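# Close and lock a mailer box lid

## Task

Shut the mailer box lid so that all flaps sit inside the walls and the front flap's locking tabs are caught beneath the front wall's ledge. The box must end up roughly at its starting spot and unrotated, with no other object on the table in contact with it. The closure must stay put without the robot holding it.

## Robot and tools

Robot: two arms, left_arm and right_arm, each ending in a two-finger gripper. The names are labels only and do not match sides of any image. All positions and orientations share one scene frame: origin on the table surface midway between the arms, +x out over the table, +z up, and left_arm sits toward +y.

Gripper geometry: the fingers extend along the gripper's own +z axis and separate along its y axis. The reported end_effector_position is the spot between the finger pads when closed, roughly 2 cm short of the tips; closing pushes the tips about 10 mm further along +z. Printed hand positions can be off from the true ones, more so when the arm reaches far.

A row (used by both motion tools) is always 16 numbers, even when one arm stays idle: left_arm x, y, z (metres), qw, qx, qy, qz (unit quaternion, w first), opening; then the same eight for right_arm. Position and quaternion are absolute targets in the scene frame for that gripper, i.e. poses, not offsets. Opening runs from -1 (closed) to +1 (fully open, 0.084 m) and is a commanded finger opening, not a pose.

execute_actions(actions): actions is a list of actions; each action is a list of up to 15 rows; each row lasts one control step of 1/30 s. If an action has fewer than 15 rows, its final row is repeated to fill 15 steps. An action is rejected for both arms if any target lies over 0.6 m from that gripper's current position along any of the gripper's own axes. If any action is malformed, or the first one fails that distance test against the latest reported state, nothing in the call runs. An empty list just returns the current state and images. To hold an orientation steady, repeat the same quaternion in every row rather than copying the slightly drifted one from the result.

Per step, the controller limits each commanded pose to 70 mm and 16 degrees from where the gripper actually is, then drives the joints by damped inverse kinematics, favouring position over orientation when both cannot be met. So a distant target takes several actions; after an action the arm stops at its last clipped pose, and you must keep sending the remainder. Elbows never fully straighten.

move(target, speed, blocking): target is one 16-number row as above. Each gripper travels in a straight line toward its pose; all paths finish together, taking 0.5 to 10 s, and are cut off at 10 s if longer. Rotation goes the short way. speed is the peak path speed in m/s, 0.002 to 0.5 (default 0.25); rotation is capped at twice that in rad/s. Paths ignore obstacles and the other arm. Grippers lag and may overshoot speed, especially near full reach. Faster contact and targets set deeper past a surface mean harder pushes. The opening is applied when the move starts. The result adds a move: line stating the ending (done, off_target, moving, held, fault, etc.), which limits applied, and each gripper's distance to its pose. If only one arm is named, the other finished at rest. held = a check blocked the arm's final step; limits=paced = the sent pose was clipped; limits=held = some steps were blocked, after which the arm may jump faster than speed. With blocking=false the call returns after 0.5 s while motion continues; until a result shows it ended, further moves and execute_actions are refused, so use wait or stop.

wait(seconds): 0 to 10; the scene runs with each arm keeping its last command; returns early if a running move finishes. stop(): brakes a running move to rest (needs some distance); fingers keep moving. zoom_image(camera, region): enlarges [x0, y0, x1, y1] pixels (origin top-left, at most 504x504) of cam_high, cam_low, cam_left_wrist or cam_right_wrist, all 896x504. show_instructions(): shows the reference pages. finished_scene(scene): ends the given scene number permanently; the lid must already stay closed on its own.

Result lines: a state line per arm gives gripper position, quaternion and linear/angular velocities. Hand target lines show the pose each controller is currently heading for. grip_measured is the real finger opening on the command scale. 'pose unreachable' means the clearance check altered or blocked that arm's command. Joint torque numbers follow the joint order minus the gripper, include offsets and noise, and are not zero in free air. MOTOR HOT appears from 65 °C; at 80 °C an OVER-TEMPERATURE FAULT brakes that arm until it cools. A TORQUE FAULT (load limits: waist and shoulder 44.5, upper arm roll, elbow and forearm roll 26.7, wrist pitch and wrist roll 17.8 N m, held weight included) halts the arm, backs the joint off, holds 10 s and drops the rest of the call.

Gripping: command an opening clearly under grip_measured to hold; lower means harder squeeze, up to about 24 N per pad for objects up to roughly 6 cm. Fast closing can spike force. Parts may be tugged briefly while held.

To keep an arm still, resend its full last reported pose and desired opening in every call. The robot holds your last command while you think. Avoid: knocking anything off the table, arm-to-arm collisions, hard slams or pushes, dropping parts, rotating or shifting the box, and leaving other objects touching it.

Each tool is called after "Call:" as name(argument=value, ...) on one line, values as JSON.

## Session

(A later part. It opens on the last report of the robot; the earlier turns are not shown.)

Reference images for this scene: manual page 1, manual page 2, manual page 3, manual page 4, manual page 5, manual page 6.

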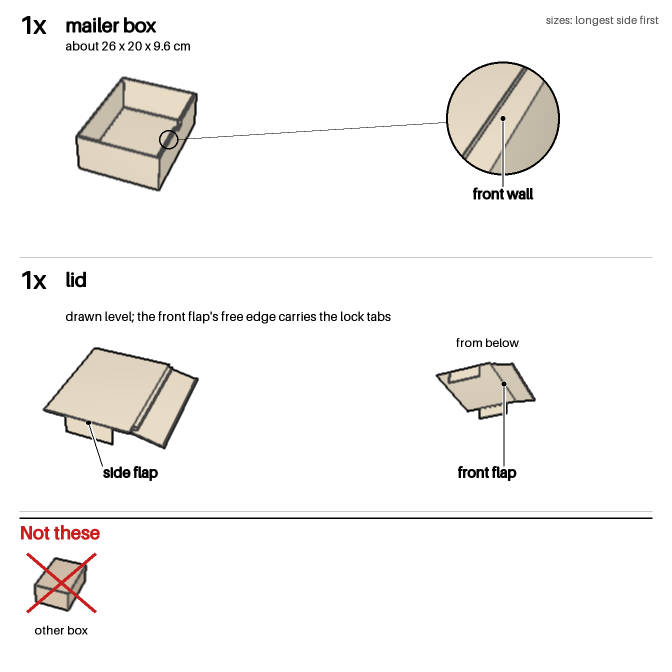

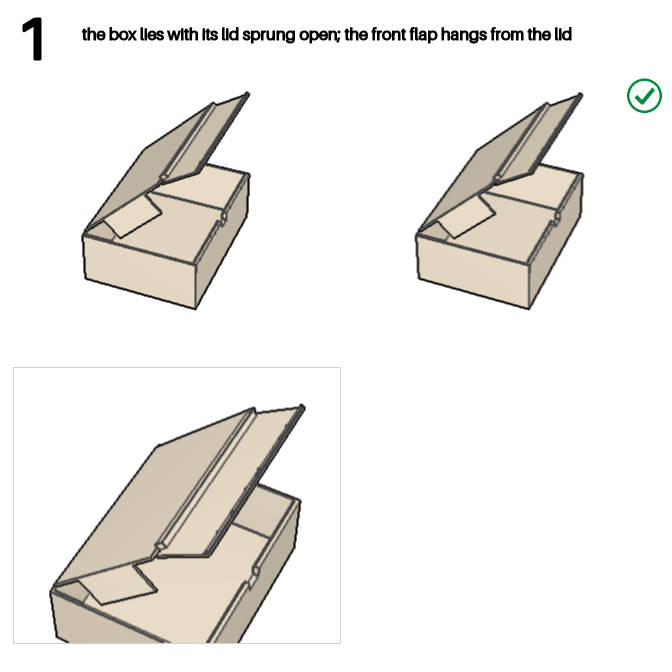

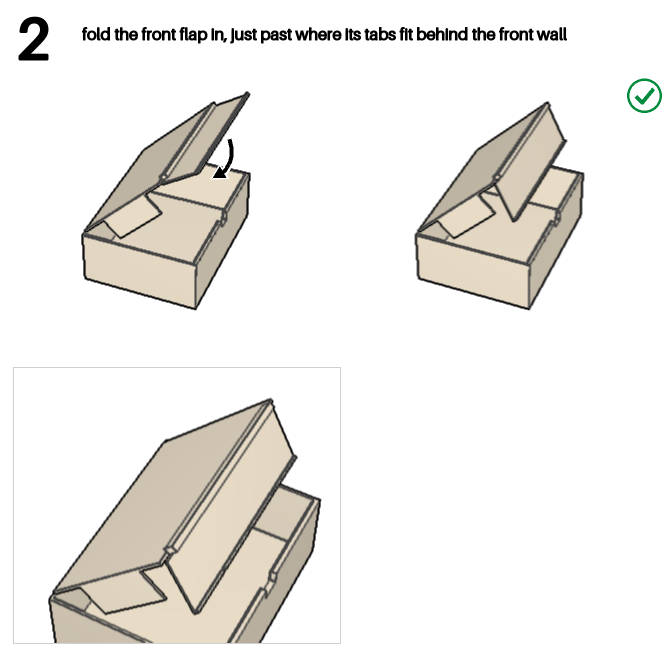

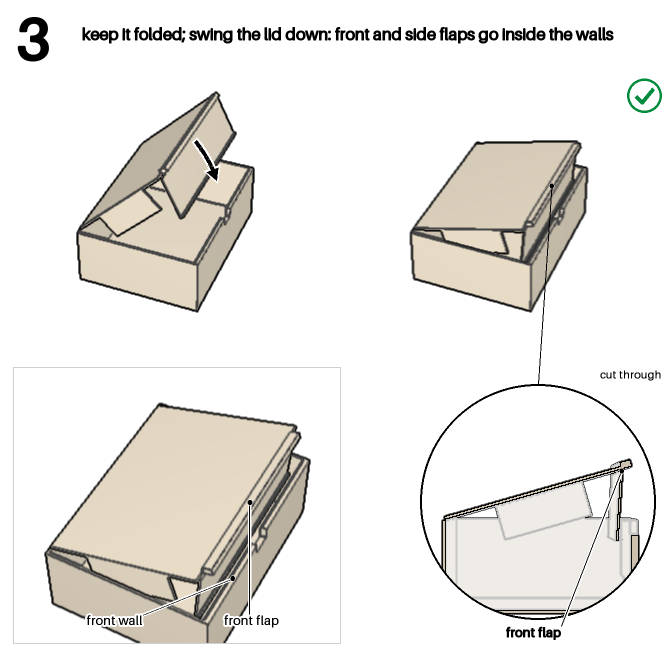

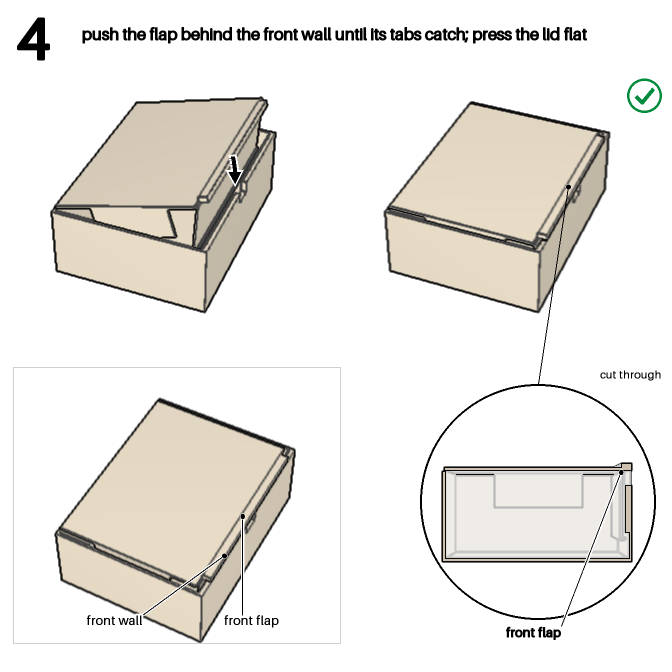

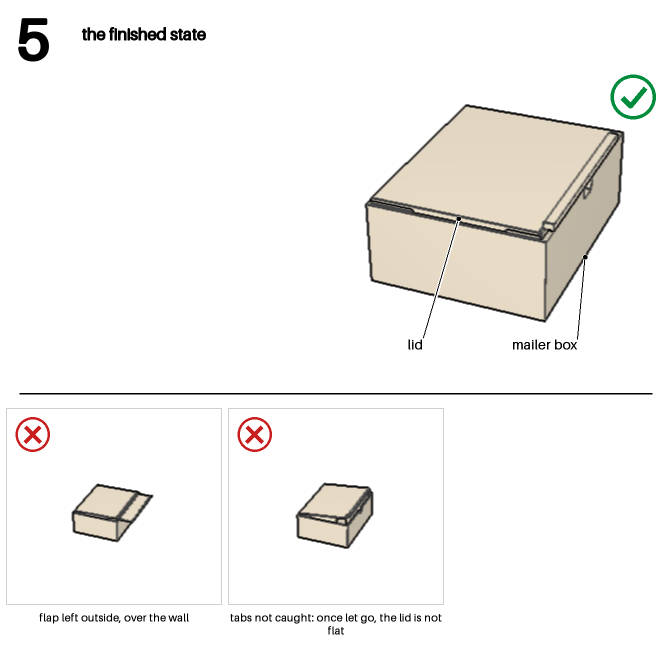

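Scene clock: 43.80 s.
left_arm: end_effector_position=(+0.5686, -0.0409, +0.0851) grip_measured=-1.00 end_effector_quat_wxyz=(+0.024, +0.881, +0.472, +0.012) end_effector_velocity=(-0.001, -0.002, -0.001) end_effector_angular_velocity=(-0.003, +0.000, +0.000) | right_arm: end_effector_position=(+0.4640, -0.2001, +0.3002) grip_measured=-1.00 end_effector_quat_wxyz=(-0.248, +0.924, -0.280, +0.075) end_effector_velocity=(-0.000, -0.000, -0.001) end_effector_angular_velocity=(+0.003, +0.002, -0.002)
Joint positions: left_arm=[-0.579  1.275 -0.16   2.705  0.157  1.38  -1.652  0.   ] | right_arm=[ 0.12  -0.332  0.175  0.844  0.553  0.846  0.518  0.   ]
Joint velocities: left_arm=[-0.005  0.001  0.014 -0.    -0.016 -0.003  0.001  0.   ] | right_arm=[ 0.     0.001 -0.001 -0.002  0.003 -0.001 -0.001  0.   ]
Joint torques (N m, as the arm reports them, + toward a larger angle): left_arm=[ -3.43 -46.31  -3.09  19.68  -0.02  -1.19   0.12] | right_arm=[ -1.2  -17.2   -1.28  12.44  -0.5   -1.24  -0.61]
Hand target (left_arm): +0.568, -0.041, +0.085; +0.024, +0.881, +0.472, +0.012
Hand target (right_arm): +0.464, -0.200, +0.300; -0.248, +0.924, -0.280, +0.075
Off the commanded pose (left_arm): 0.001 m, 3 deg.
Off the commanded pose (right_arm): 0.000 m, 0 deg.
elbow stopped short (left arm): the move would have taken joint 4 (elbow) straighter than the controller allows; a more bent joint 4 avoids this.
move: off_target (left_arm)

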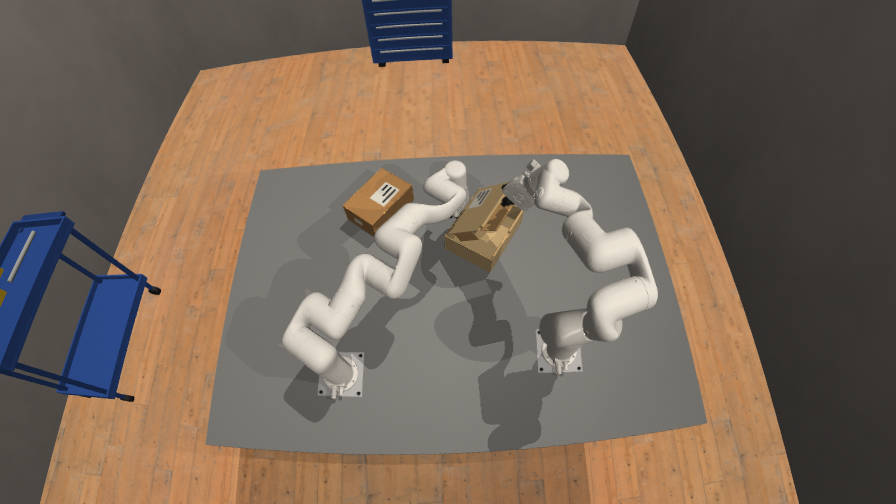

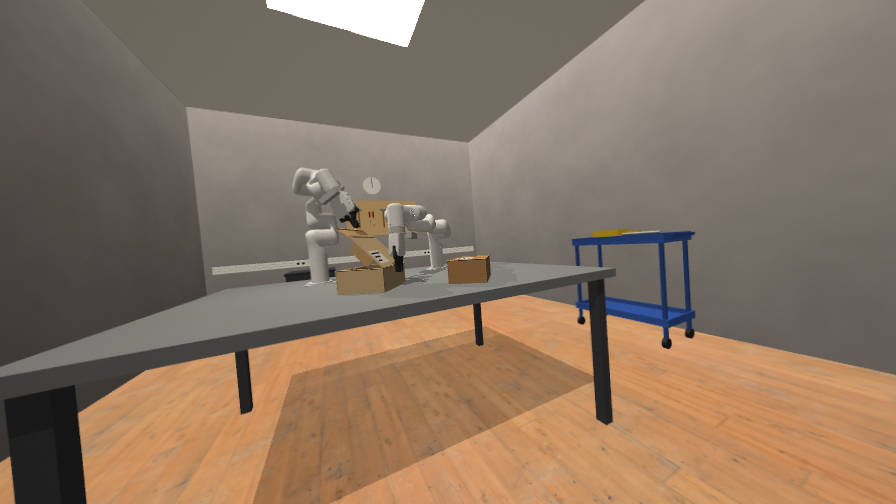

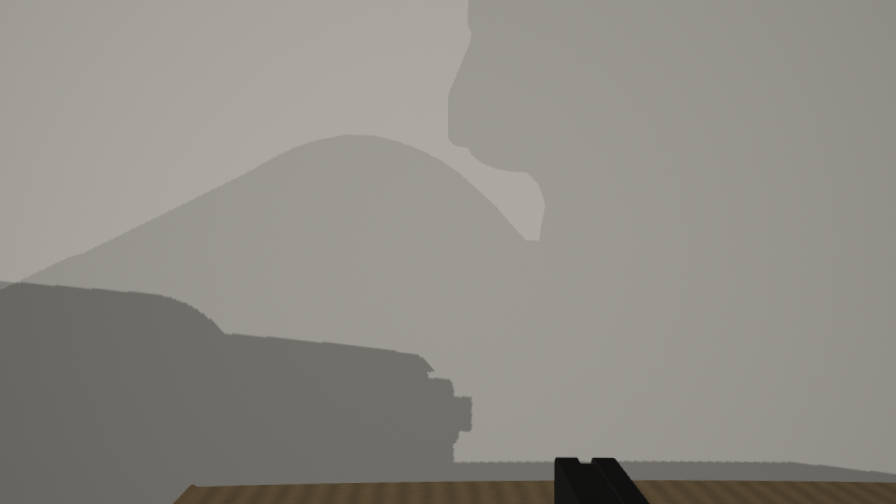

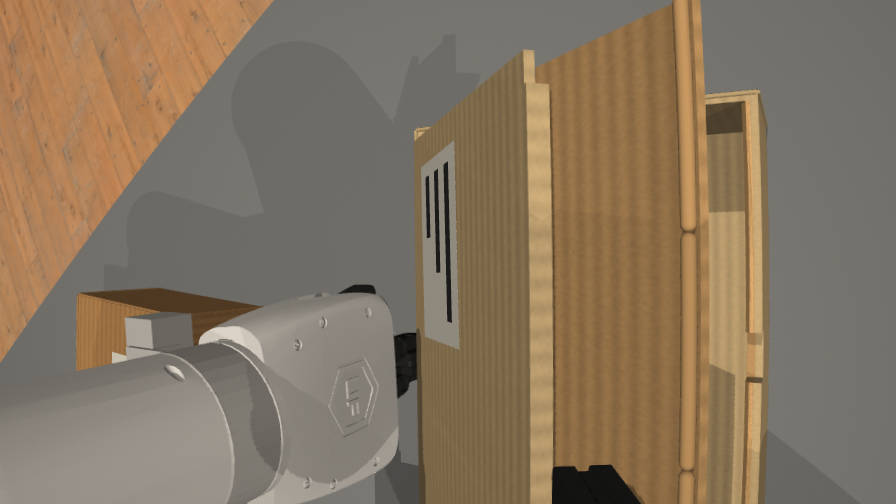

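Call:
move(target=[0.570,-0.040,0.085,0.024,0.881,0.472,0.012,-1,0.464,-0.200,0.23,-0.248,0.924,-0.28,0.075,-1], speed=0.05)

Call:
move(target=[0.570,-0.040,0.085,0.024,0.881,0.472,0.012,-1,0.443,-0.231,0.235,-0.248,0.924,-0.28,0.075,-1], speed=0.04)

Call:
move(target=[0.570,-0.040,0.085,0.024,0.881,0.472,0.012,-1,0.439,-0.237,0.18,-0.248,0.924,-0.28,0.075,-1], speed=0.04)

Scene clock: 76.70 s.
left_arm: end_effector_position=(+0.5698, -0.0399, +0.0850) grip_measured=-1.00 end_effector_quat_wxyz=(+0.025, +0.881, +0.472, +0.012) end_effector_velocity=(+0.001, +0.000, -0.000) end_effector_angular_velocity=(+0.001, -0.001, +0.000) | right_arm: end_effector_position=(+0.4640, -0.2002, +0.2305) grip_measured=-1.00 end_effector_quat_wxyz=(-0.248, +0.924, -0.280, +0.075) end_effector_velocity=(+0.001, +0.000, -0.002) end_effector_angular_velocity=(+0.002, -0.004, -0.001)
Joint positions: left_arm=[-0.579  1.275 -0.154  2.704  0.151  1.378 -1.65   0.   ] | right_arm=[ 0.151 -0.256  0.183  0.716  0.648  0.655  0.404  0.   ]
Joint velocities: left_arm=[-0.     0.     0.004 -0.    -0.002 -0.001  0.001  0.   ] | right_arm=[ 0.002  0.004 -0.    -0.003  0.008 -0.01  -0.008  0.   ]
Joint torques (N m, as the arm reports them, + toward a larger angle): left_arm=[ -1.08 -47.3   -1.13  20.2    1.13  -1.06   0.2 ] | right_arm=[ -1.19 -18.53  -0.84  11.95  -0.83  -1.19  -0.27]
Hand target (left_arm): +0.570, -0.040, +0.085; +0.025, +0.881, +0.472, +0.012
Hand target (right_arm): +0.464, -0.200, +0.230; -0.248, +0.924, -0.280, +0.075
Off the commanded pose (left_arm): 0.000 m, 0 deg.
Off the commanded pose (right_arm): 0.001 m, 0 deg.
elbow stopped short (left arm): the move would have taken joint 4 (elbow) straighter than the controller allows; a more bent joint 4 avoids this.
move: done

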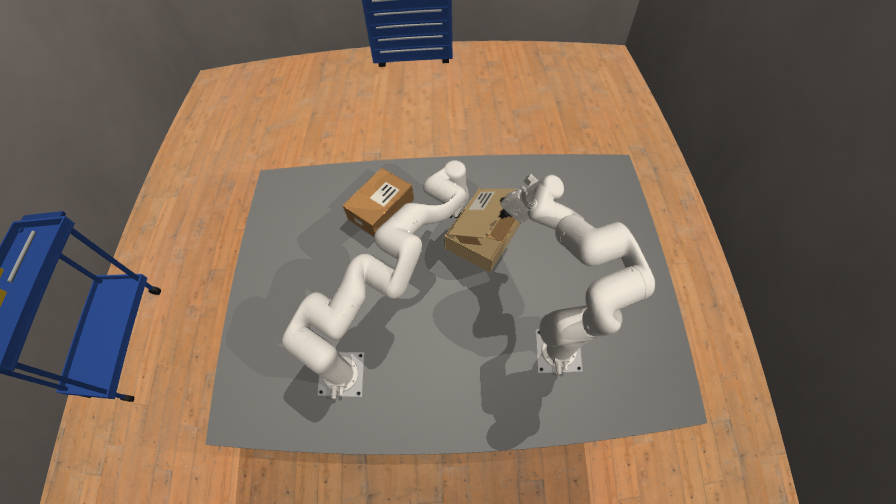

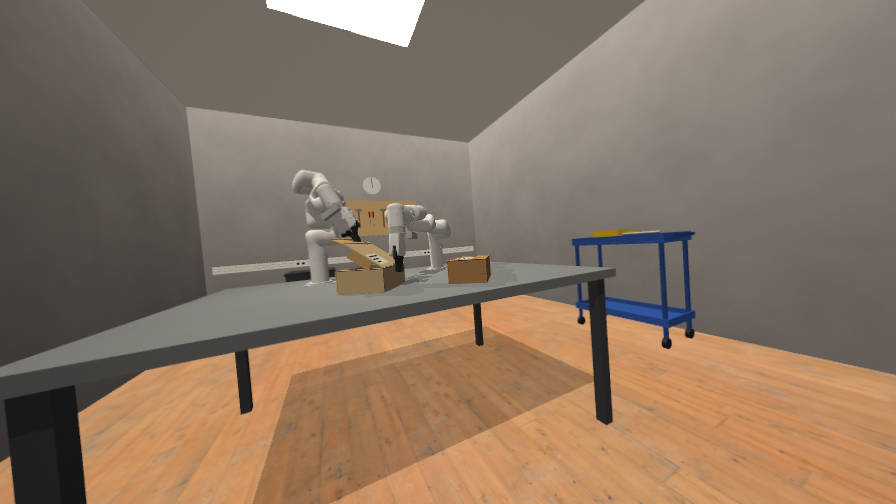

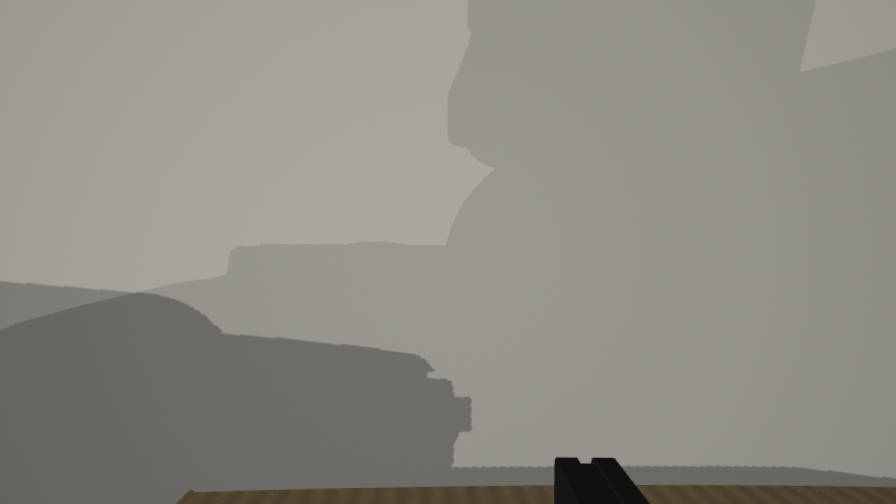

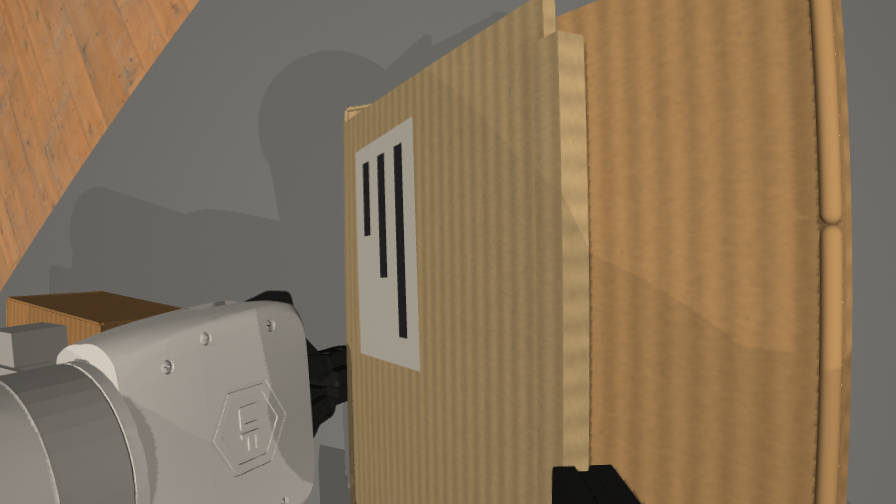

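Scene clock: 78.00 s.
left_arm: end_effector_position=(+0.5698, -0.0399, +0.0850) grip_measured=-1.00 end_effector_quat_wxyz=(+0.025, +0.881, +0.472, +0.012) end_effector_velocity=(+0.001, +0.001, -0.000) end_effector_angular_velocity=(+0.000, -0.001, +0.001) | right_arm: end_effector_position=(+0.4431, -0.2306, +0.2349) grip_measured=-1.00 end_effector_quat_wxyz=(-0.248, +0.924, -0.280, +0.075) end_effector_velocity=(-0.002, -0.001, +0.000) end_effector_angular_velocity=(-0.000, +0.001, +0.003)
Joint positions: left_arm=[-0.579  1.275 -0.151  2.704  0.148  1.378 -1.649  0.   ] | right_arm=[ 0.128 -0.357  0.133  0.644  0.649  0.716  0.349  0.   ]
Joint velocities: left_arm=[ 0.001  0.     0.003  0.    -0.002 -0.001  0.001  0.   ] | right_arm=[-0.    -0.006 -0.003 -0.004 -0.001  0.005 -0.003  0.   ]
Joint torques (N m, as the arm reports them, + toward a larger angle): left_arm=[ -0.83 -47.09  -1.29  20.25   0.99  -0.96   0.1 ] | right_arm=[ -1.62 -15.66  -0.89  11.89  -0.51  -1.07  -0.43]
Hand target (left_arm): +0.570, -0.040, +0.085; +0.025, +0.881, +0.472, +0.012
Hand target (right_arm): +0.443, -0.231, +0.235; -0.248, +0.924, -0.280, +0.075
Off the commanded pose (left_arm): 0.000 m, 0 deg.
Off the commanded pose (right_arm): 0.000 m, 0 deg.
elbow stopped short (left arm): the move would have taken joint 4 (elbow) straighter than the controller allows; a more bent joint 4 avoids this.
move: done

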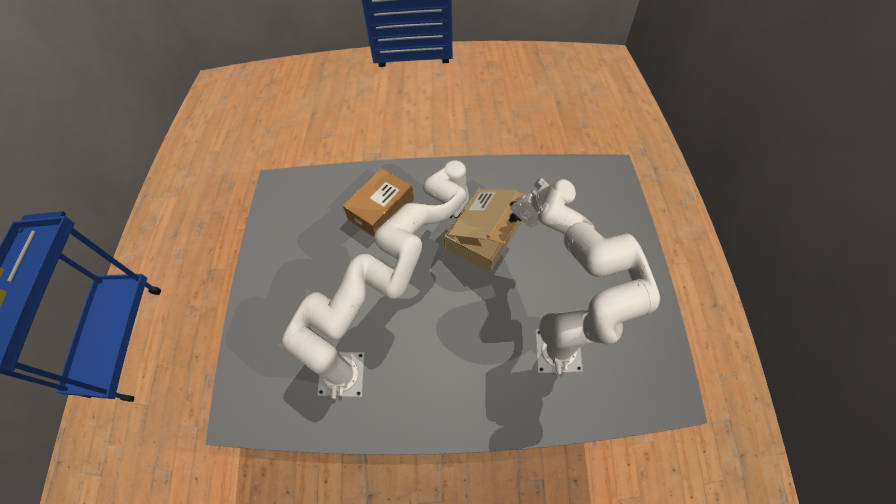

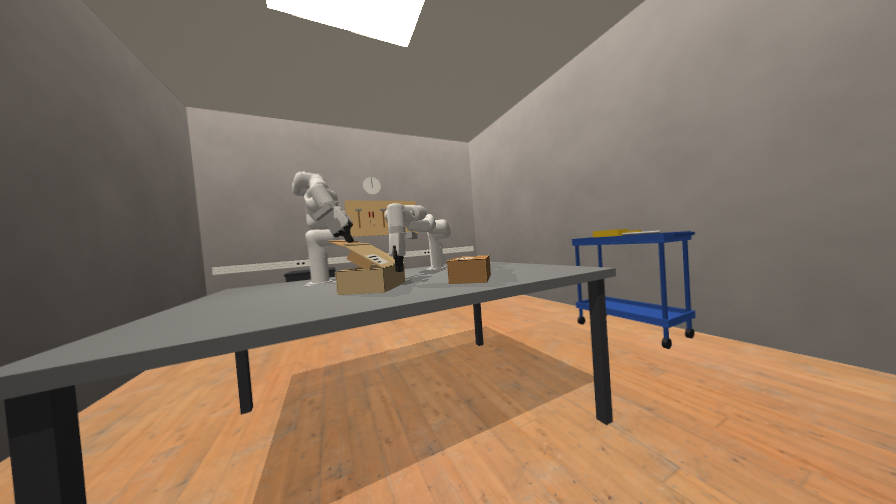

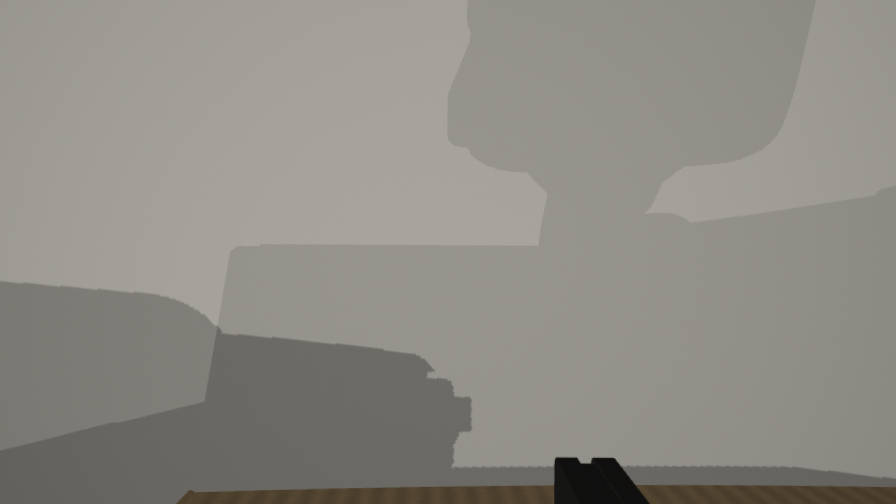

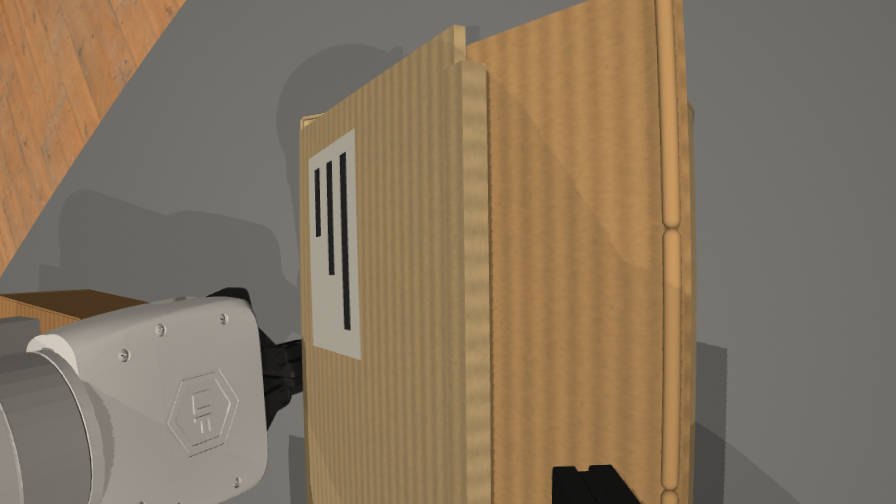

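Scene clock: 79.77 s.
left_arm: end_effector_position=(+0.5698, -0.0399, +0.0850) grip_measured=-1.00 end_effector_quat_wxyz=(+0.025, +0.881, +0.472, +0.012) end_effector_velocity=(-0.001, -0.000, +0.000) end_effector_angular_velocity=(-0.000, +0.001, -0.001) | right_arm: end_effector_position=(+0.4389, -0.2371, +0.1804) grip_measured=-1.00 end_effector_quat_wxyz=(-0.248, +0.924, -0.280, +0.075) end_effector_velocity=(+0.001, -0.001, -0.002) end_effector_angular_velocity=(+0.000, -0.003, -0.001)
Joint positions: left_arm=[-0.58   1.275 -0.147  2.704  0.145  1.378 -1.648  0.   ] | right_arm=[ 0.164 -0.277  0.118  0.558  0.766  0.571  0.209  0.   ]
Joint velocities: left_arm=[-0.001 -0.     0.003  0.    -0.004  0.001  0.001  0.   ] | right_arm=[ 0.003  0.004 -0.003 -0.002  0.007 -0.008 -0.01   0.   ]
Joint torques (N m, as the arm reports them, + toward a larger angle): left_arm=[ -1.31 -47.23  -1.32  20.4    1.    -0.97   0.28] | right_arm=[ -0.89 -16.87  -0.62  11.41  -0.79  -1.03  -0.6 ]
Hand target (left_arm): +0.570, -0.040, +0.085; +0.025, +0.881, +0.472, +0.012
Hand target (right_arm): +0.439, -0.237, +0.180; -0.248, +0.924, -0.280, +0.075
Off the commanded pose (left_arm): 0.000 m, 0 deg.
Off the commanded pose (right_arm): 0.000 m, 0 deg.
elbow stopped short (left arm): the move would have taken joint 4 (elbow) straighter than the controller allows; a more bent joint 4 avoids this.
move: done

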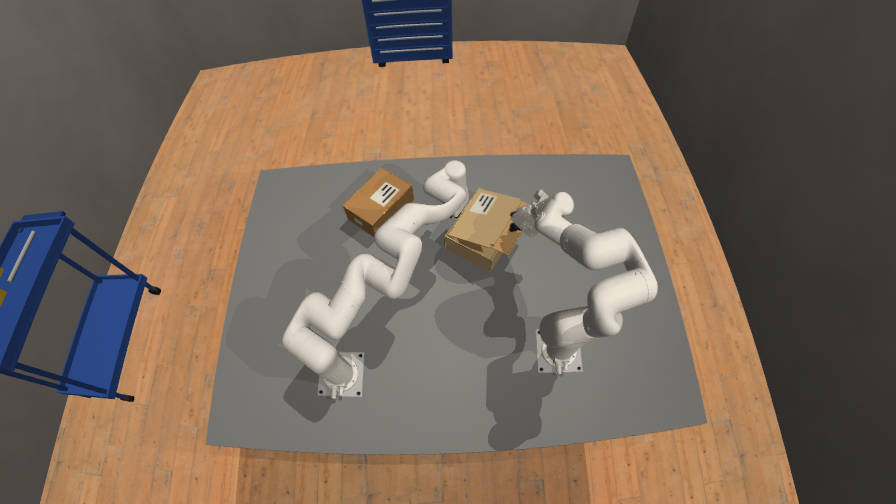

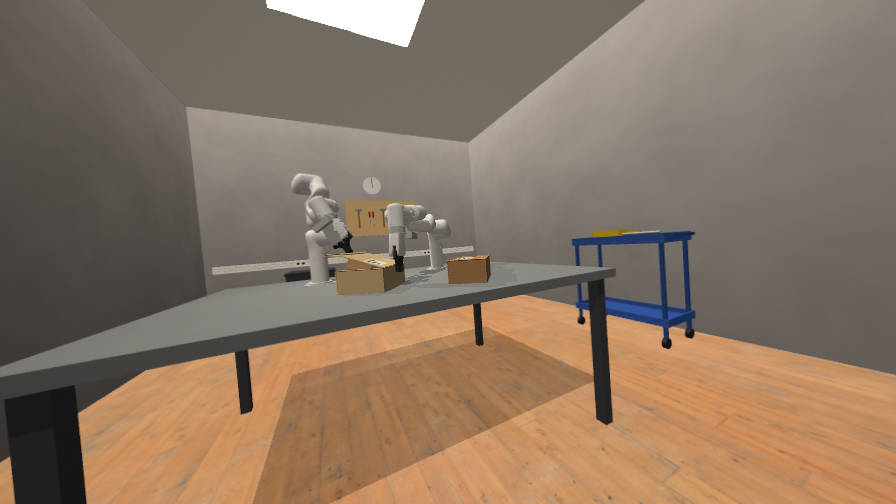

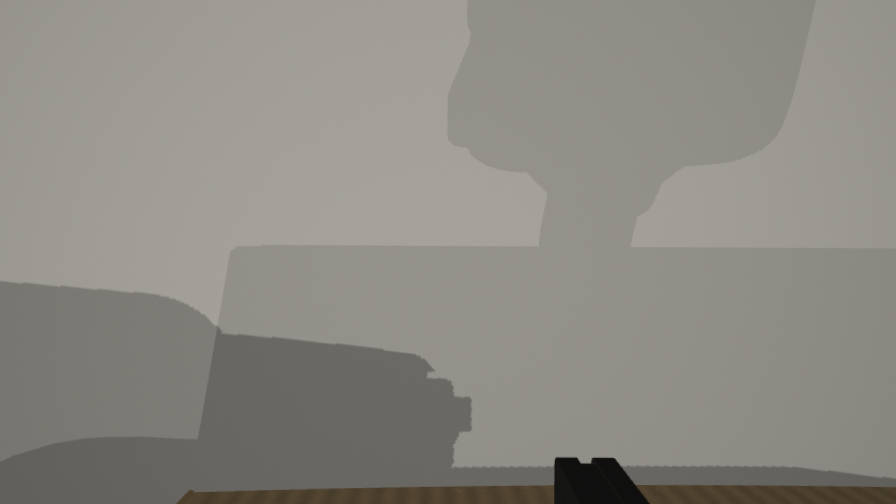

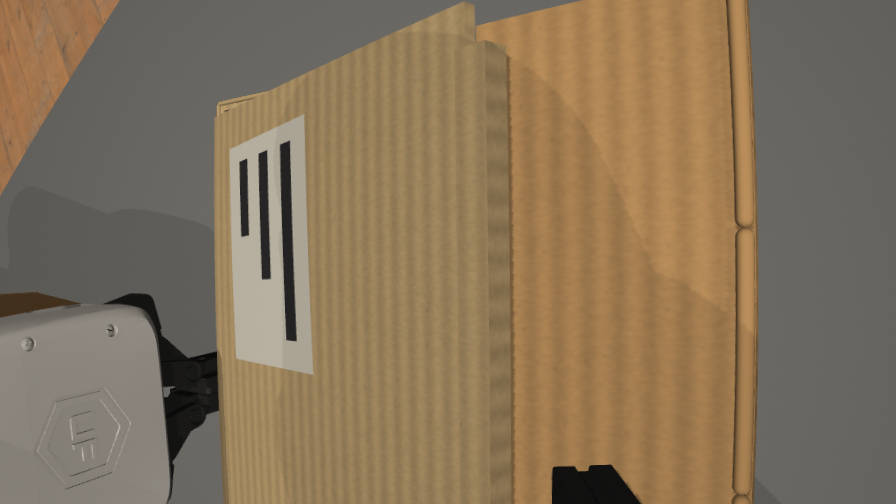

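Call:
move(target=[0.570,-0.040,0.085,0.024,0.881,0.472,0.012,-1,0.422,-0.262,0.19,-0.248,0.924,-0.28,0.075,-1], speed=0.04)

Call:
zoom_image(camera="cam_low", region=[300,190,460,310])

Scene clock: 89.30 s.
left_arm: end_effector_position=(+0.5698, -0.0399, +0.0850) grip_measured=-1.00 end_effector_quat_wxyz=(+0.025, +0.881, +0.472, +0.012) end_effector_velocity=(+0.000, +0.000, +0.000) end_effector_angular_velocity=(+0.001, +0.000, +0.000) | right_arm: end_effector_position=(+0.4221, -0.2616, +0.1899) grip_measured=-1.00 end_effector_quat_wxyz=(-0.248, +0.924, -0.280, +0.075) end_effector_velocity=(-0.002, -0.001, +0.001) end_effector_angular_velocity=(+0.000, +0.002, +0.002)
Joint positions: left_arm=[-0.581  1.275 -0.144  2.704  0.142  1.378 -1.647  0.   ] | right_arm=[ 0.129 -0.372  0.078  0.508  0.729  0.641  0.19   0.   ]
Joint velocities: left_arm=[-0.001 -0.     0.003  0.    -0.003  0.001  0.001  0.   ] | right_arm=[-0.002 -0.008 -0.002 -0.003 -0.004  0.008 -0.     0.   ]
Joint torques (N m, as the arm reports them, + toward a larger angle): left_arm=[ -1.24 -47.3   -1.01  20.12   1.04  -1.03   0.07] | right_arm=[ -1.09 -14.31  -0.36  11.38  -0.86  -1.04  -0.51]
Hand target (left_arm): +0.570, -0.040, +0.085; +0.025, +0.881, +0.472, +0.012
Hand target (right_arm): +0.422, -0.262, +0.190; -0.248, +0.924, -0.280, +0.075
Off the commanded pose (left_arm): 0.000 m, 0 deg.
Off the commanded pose (right_arm): 0.000 m, 0 deg.
elbow stopped short (left arm): the move would have taken joint 4 (elbow) straighter than the controller allows; a more bent joint 4 avoids this.
move: done

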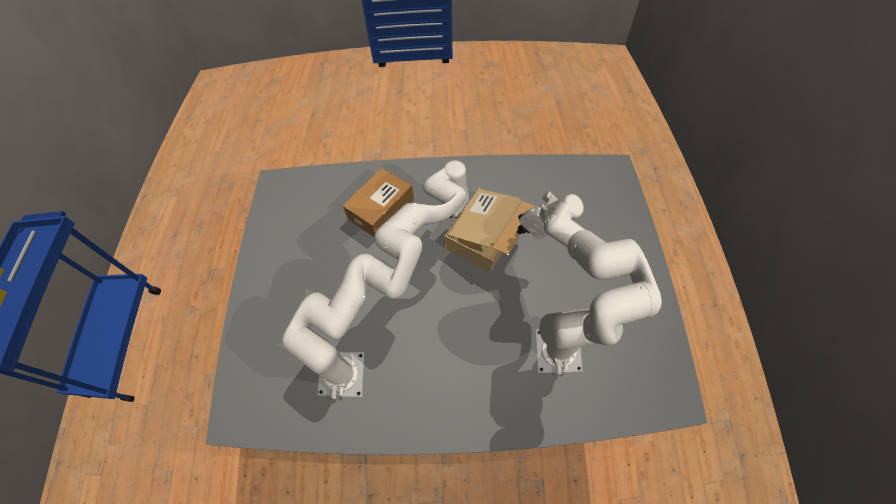

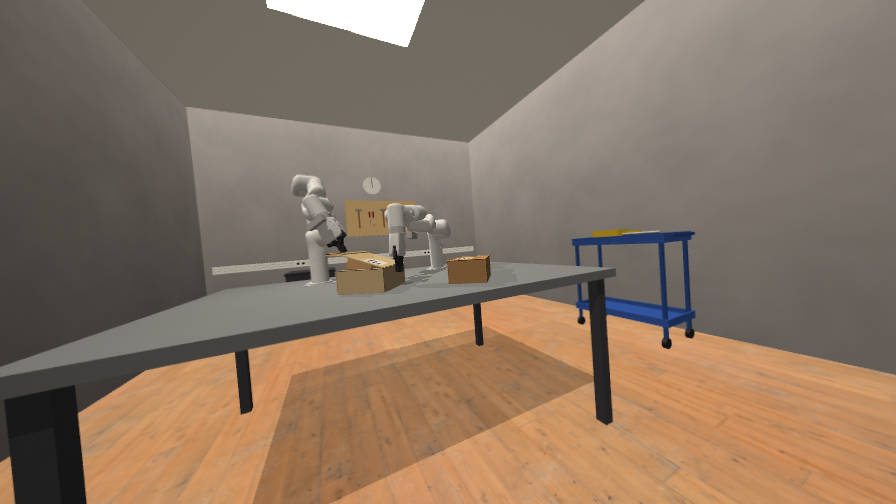

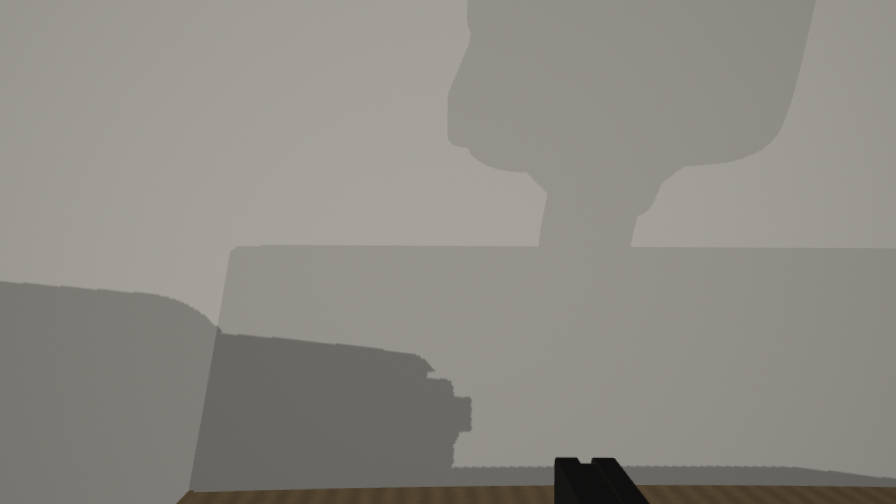

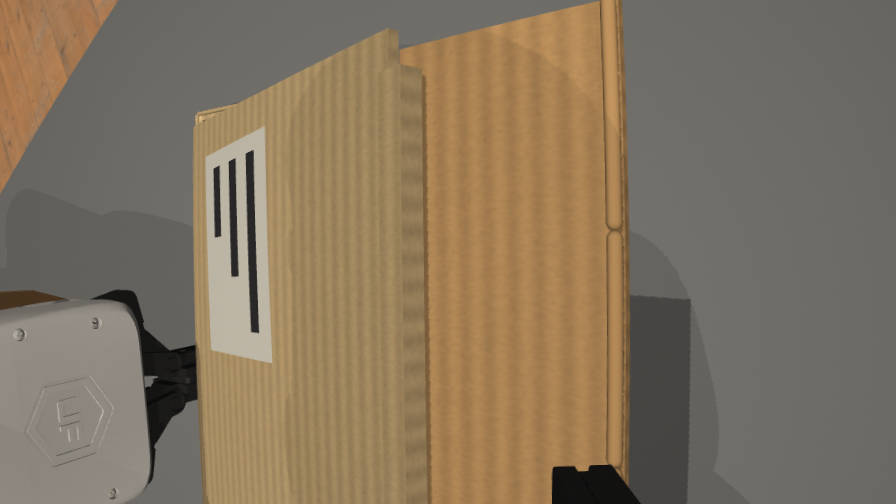

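Region (300, 190, 460, 310) of cam_low's 896x504 image, scaled by 3.150, with more detail than that image has; it fills the top 378 rows of this view, and the rest is white.

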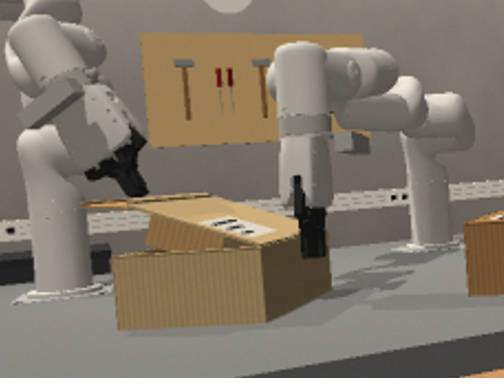

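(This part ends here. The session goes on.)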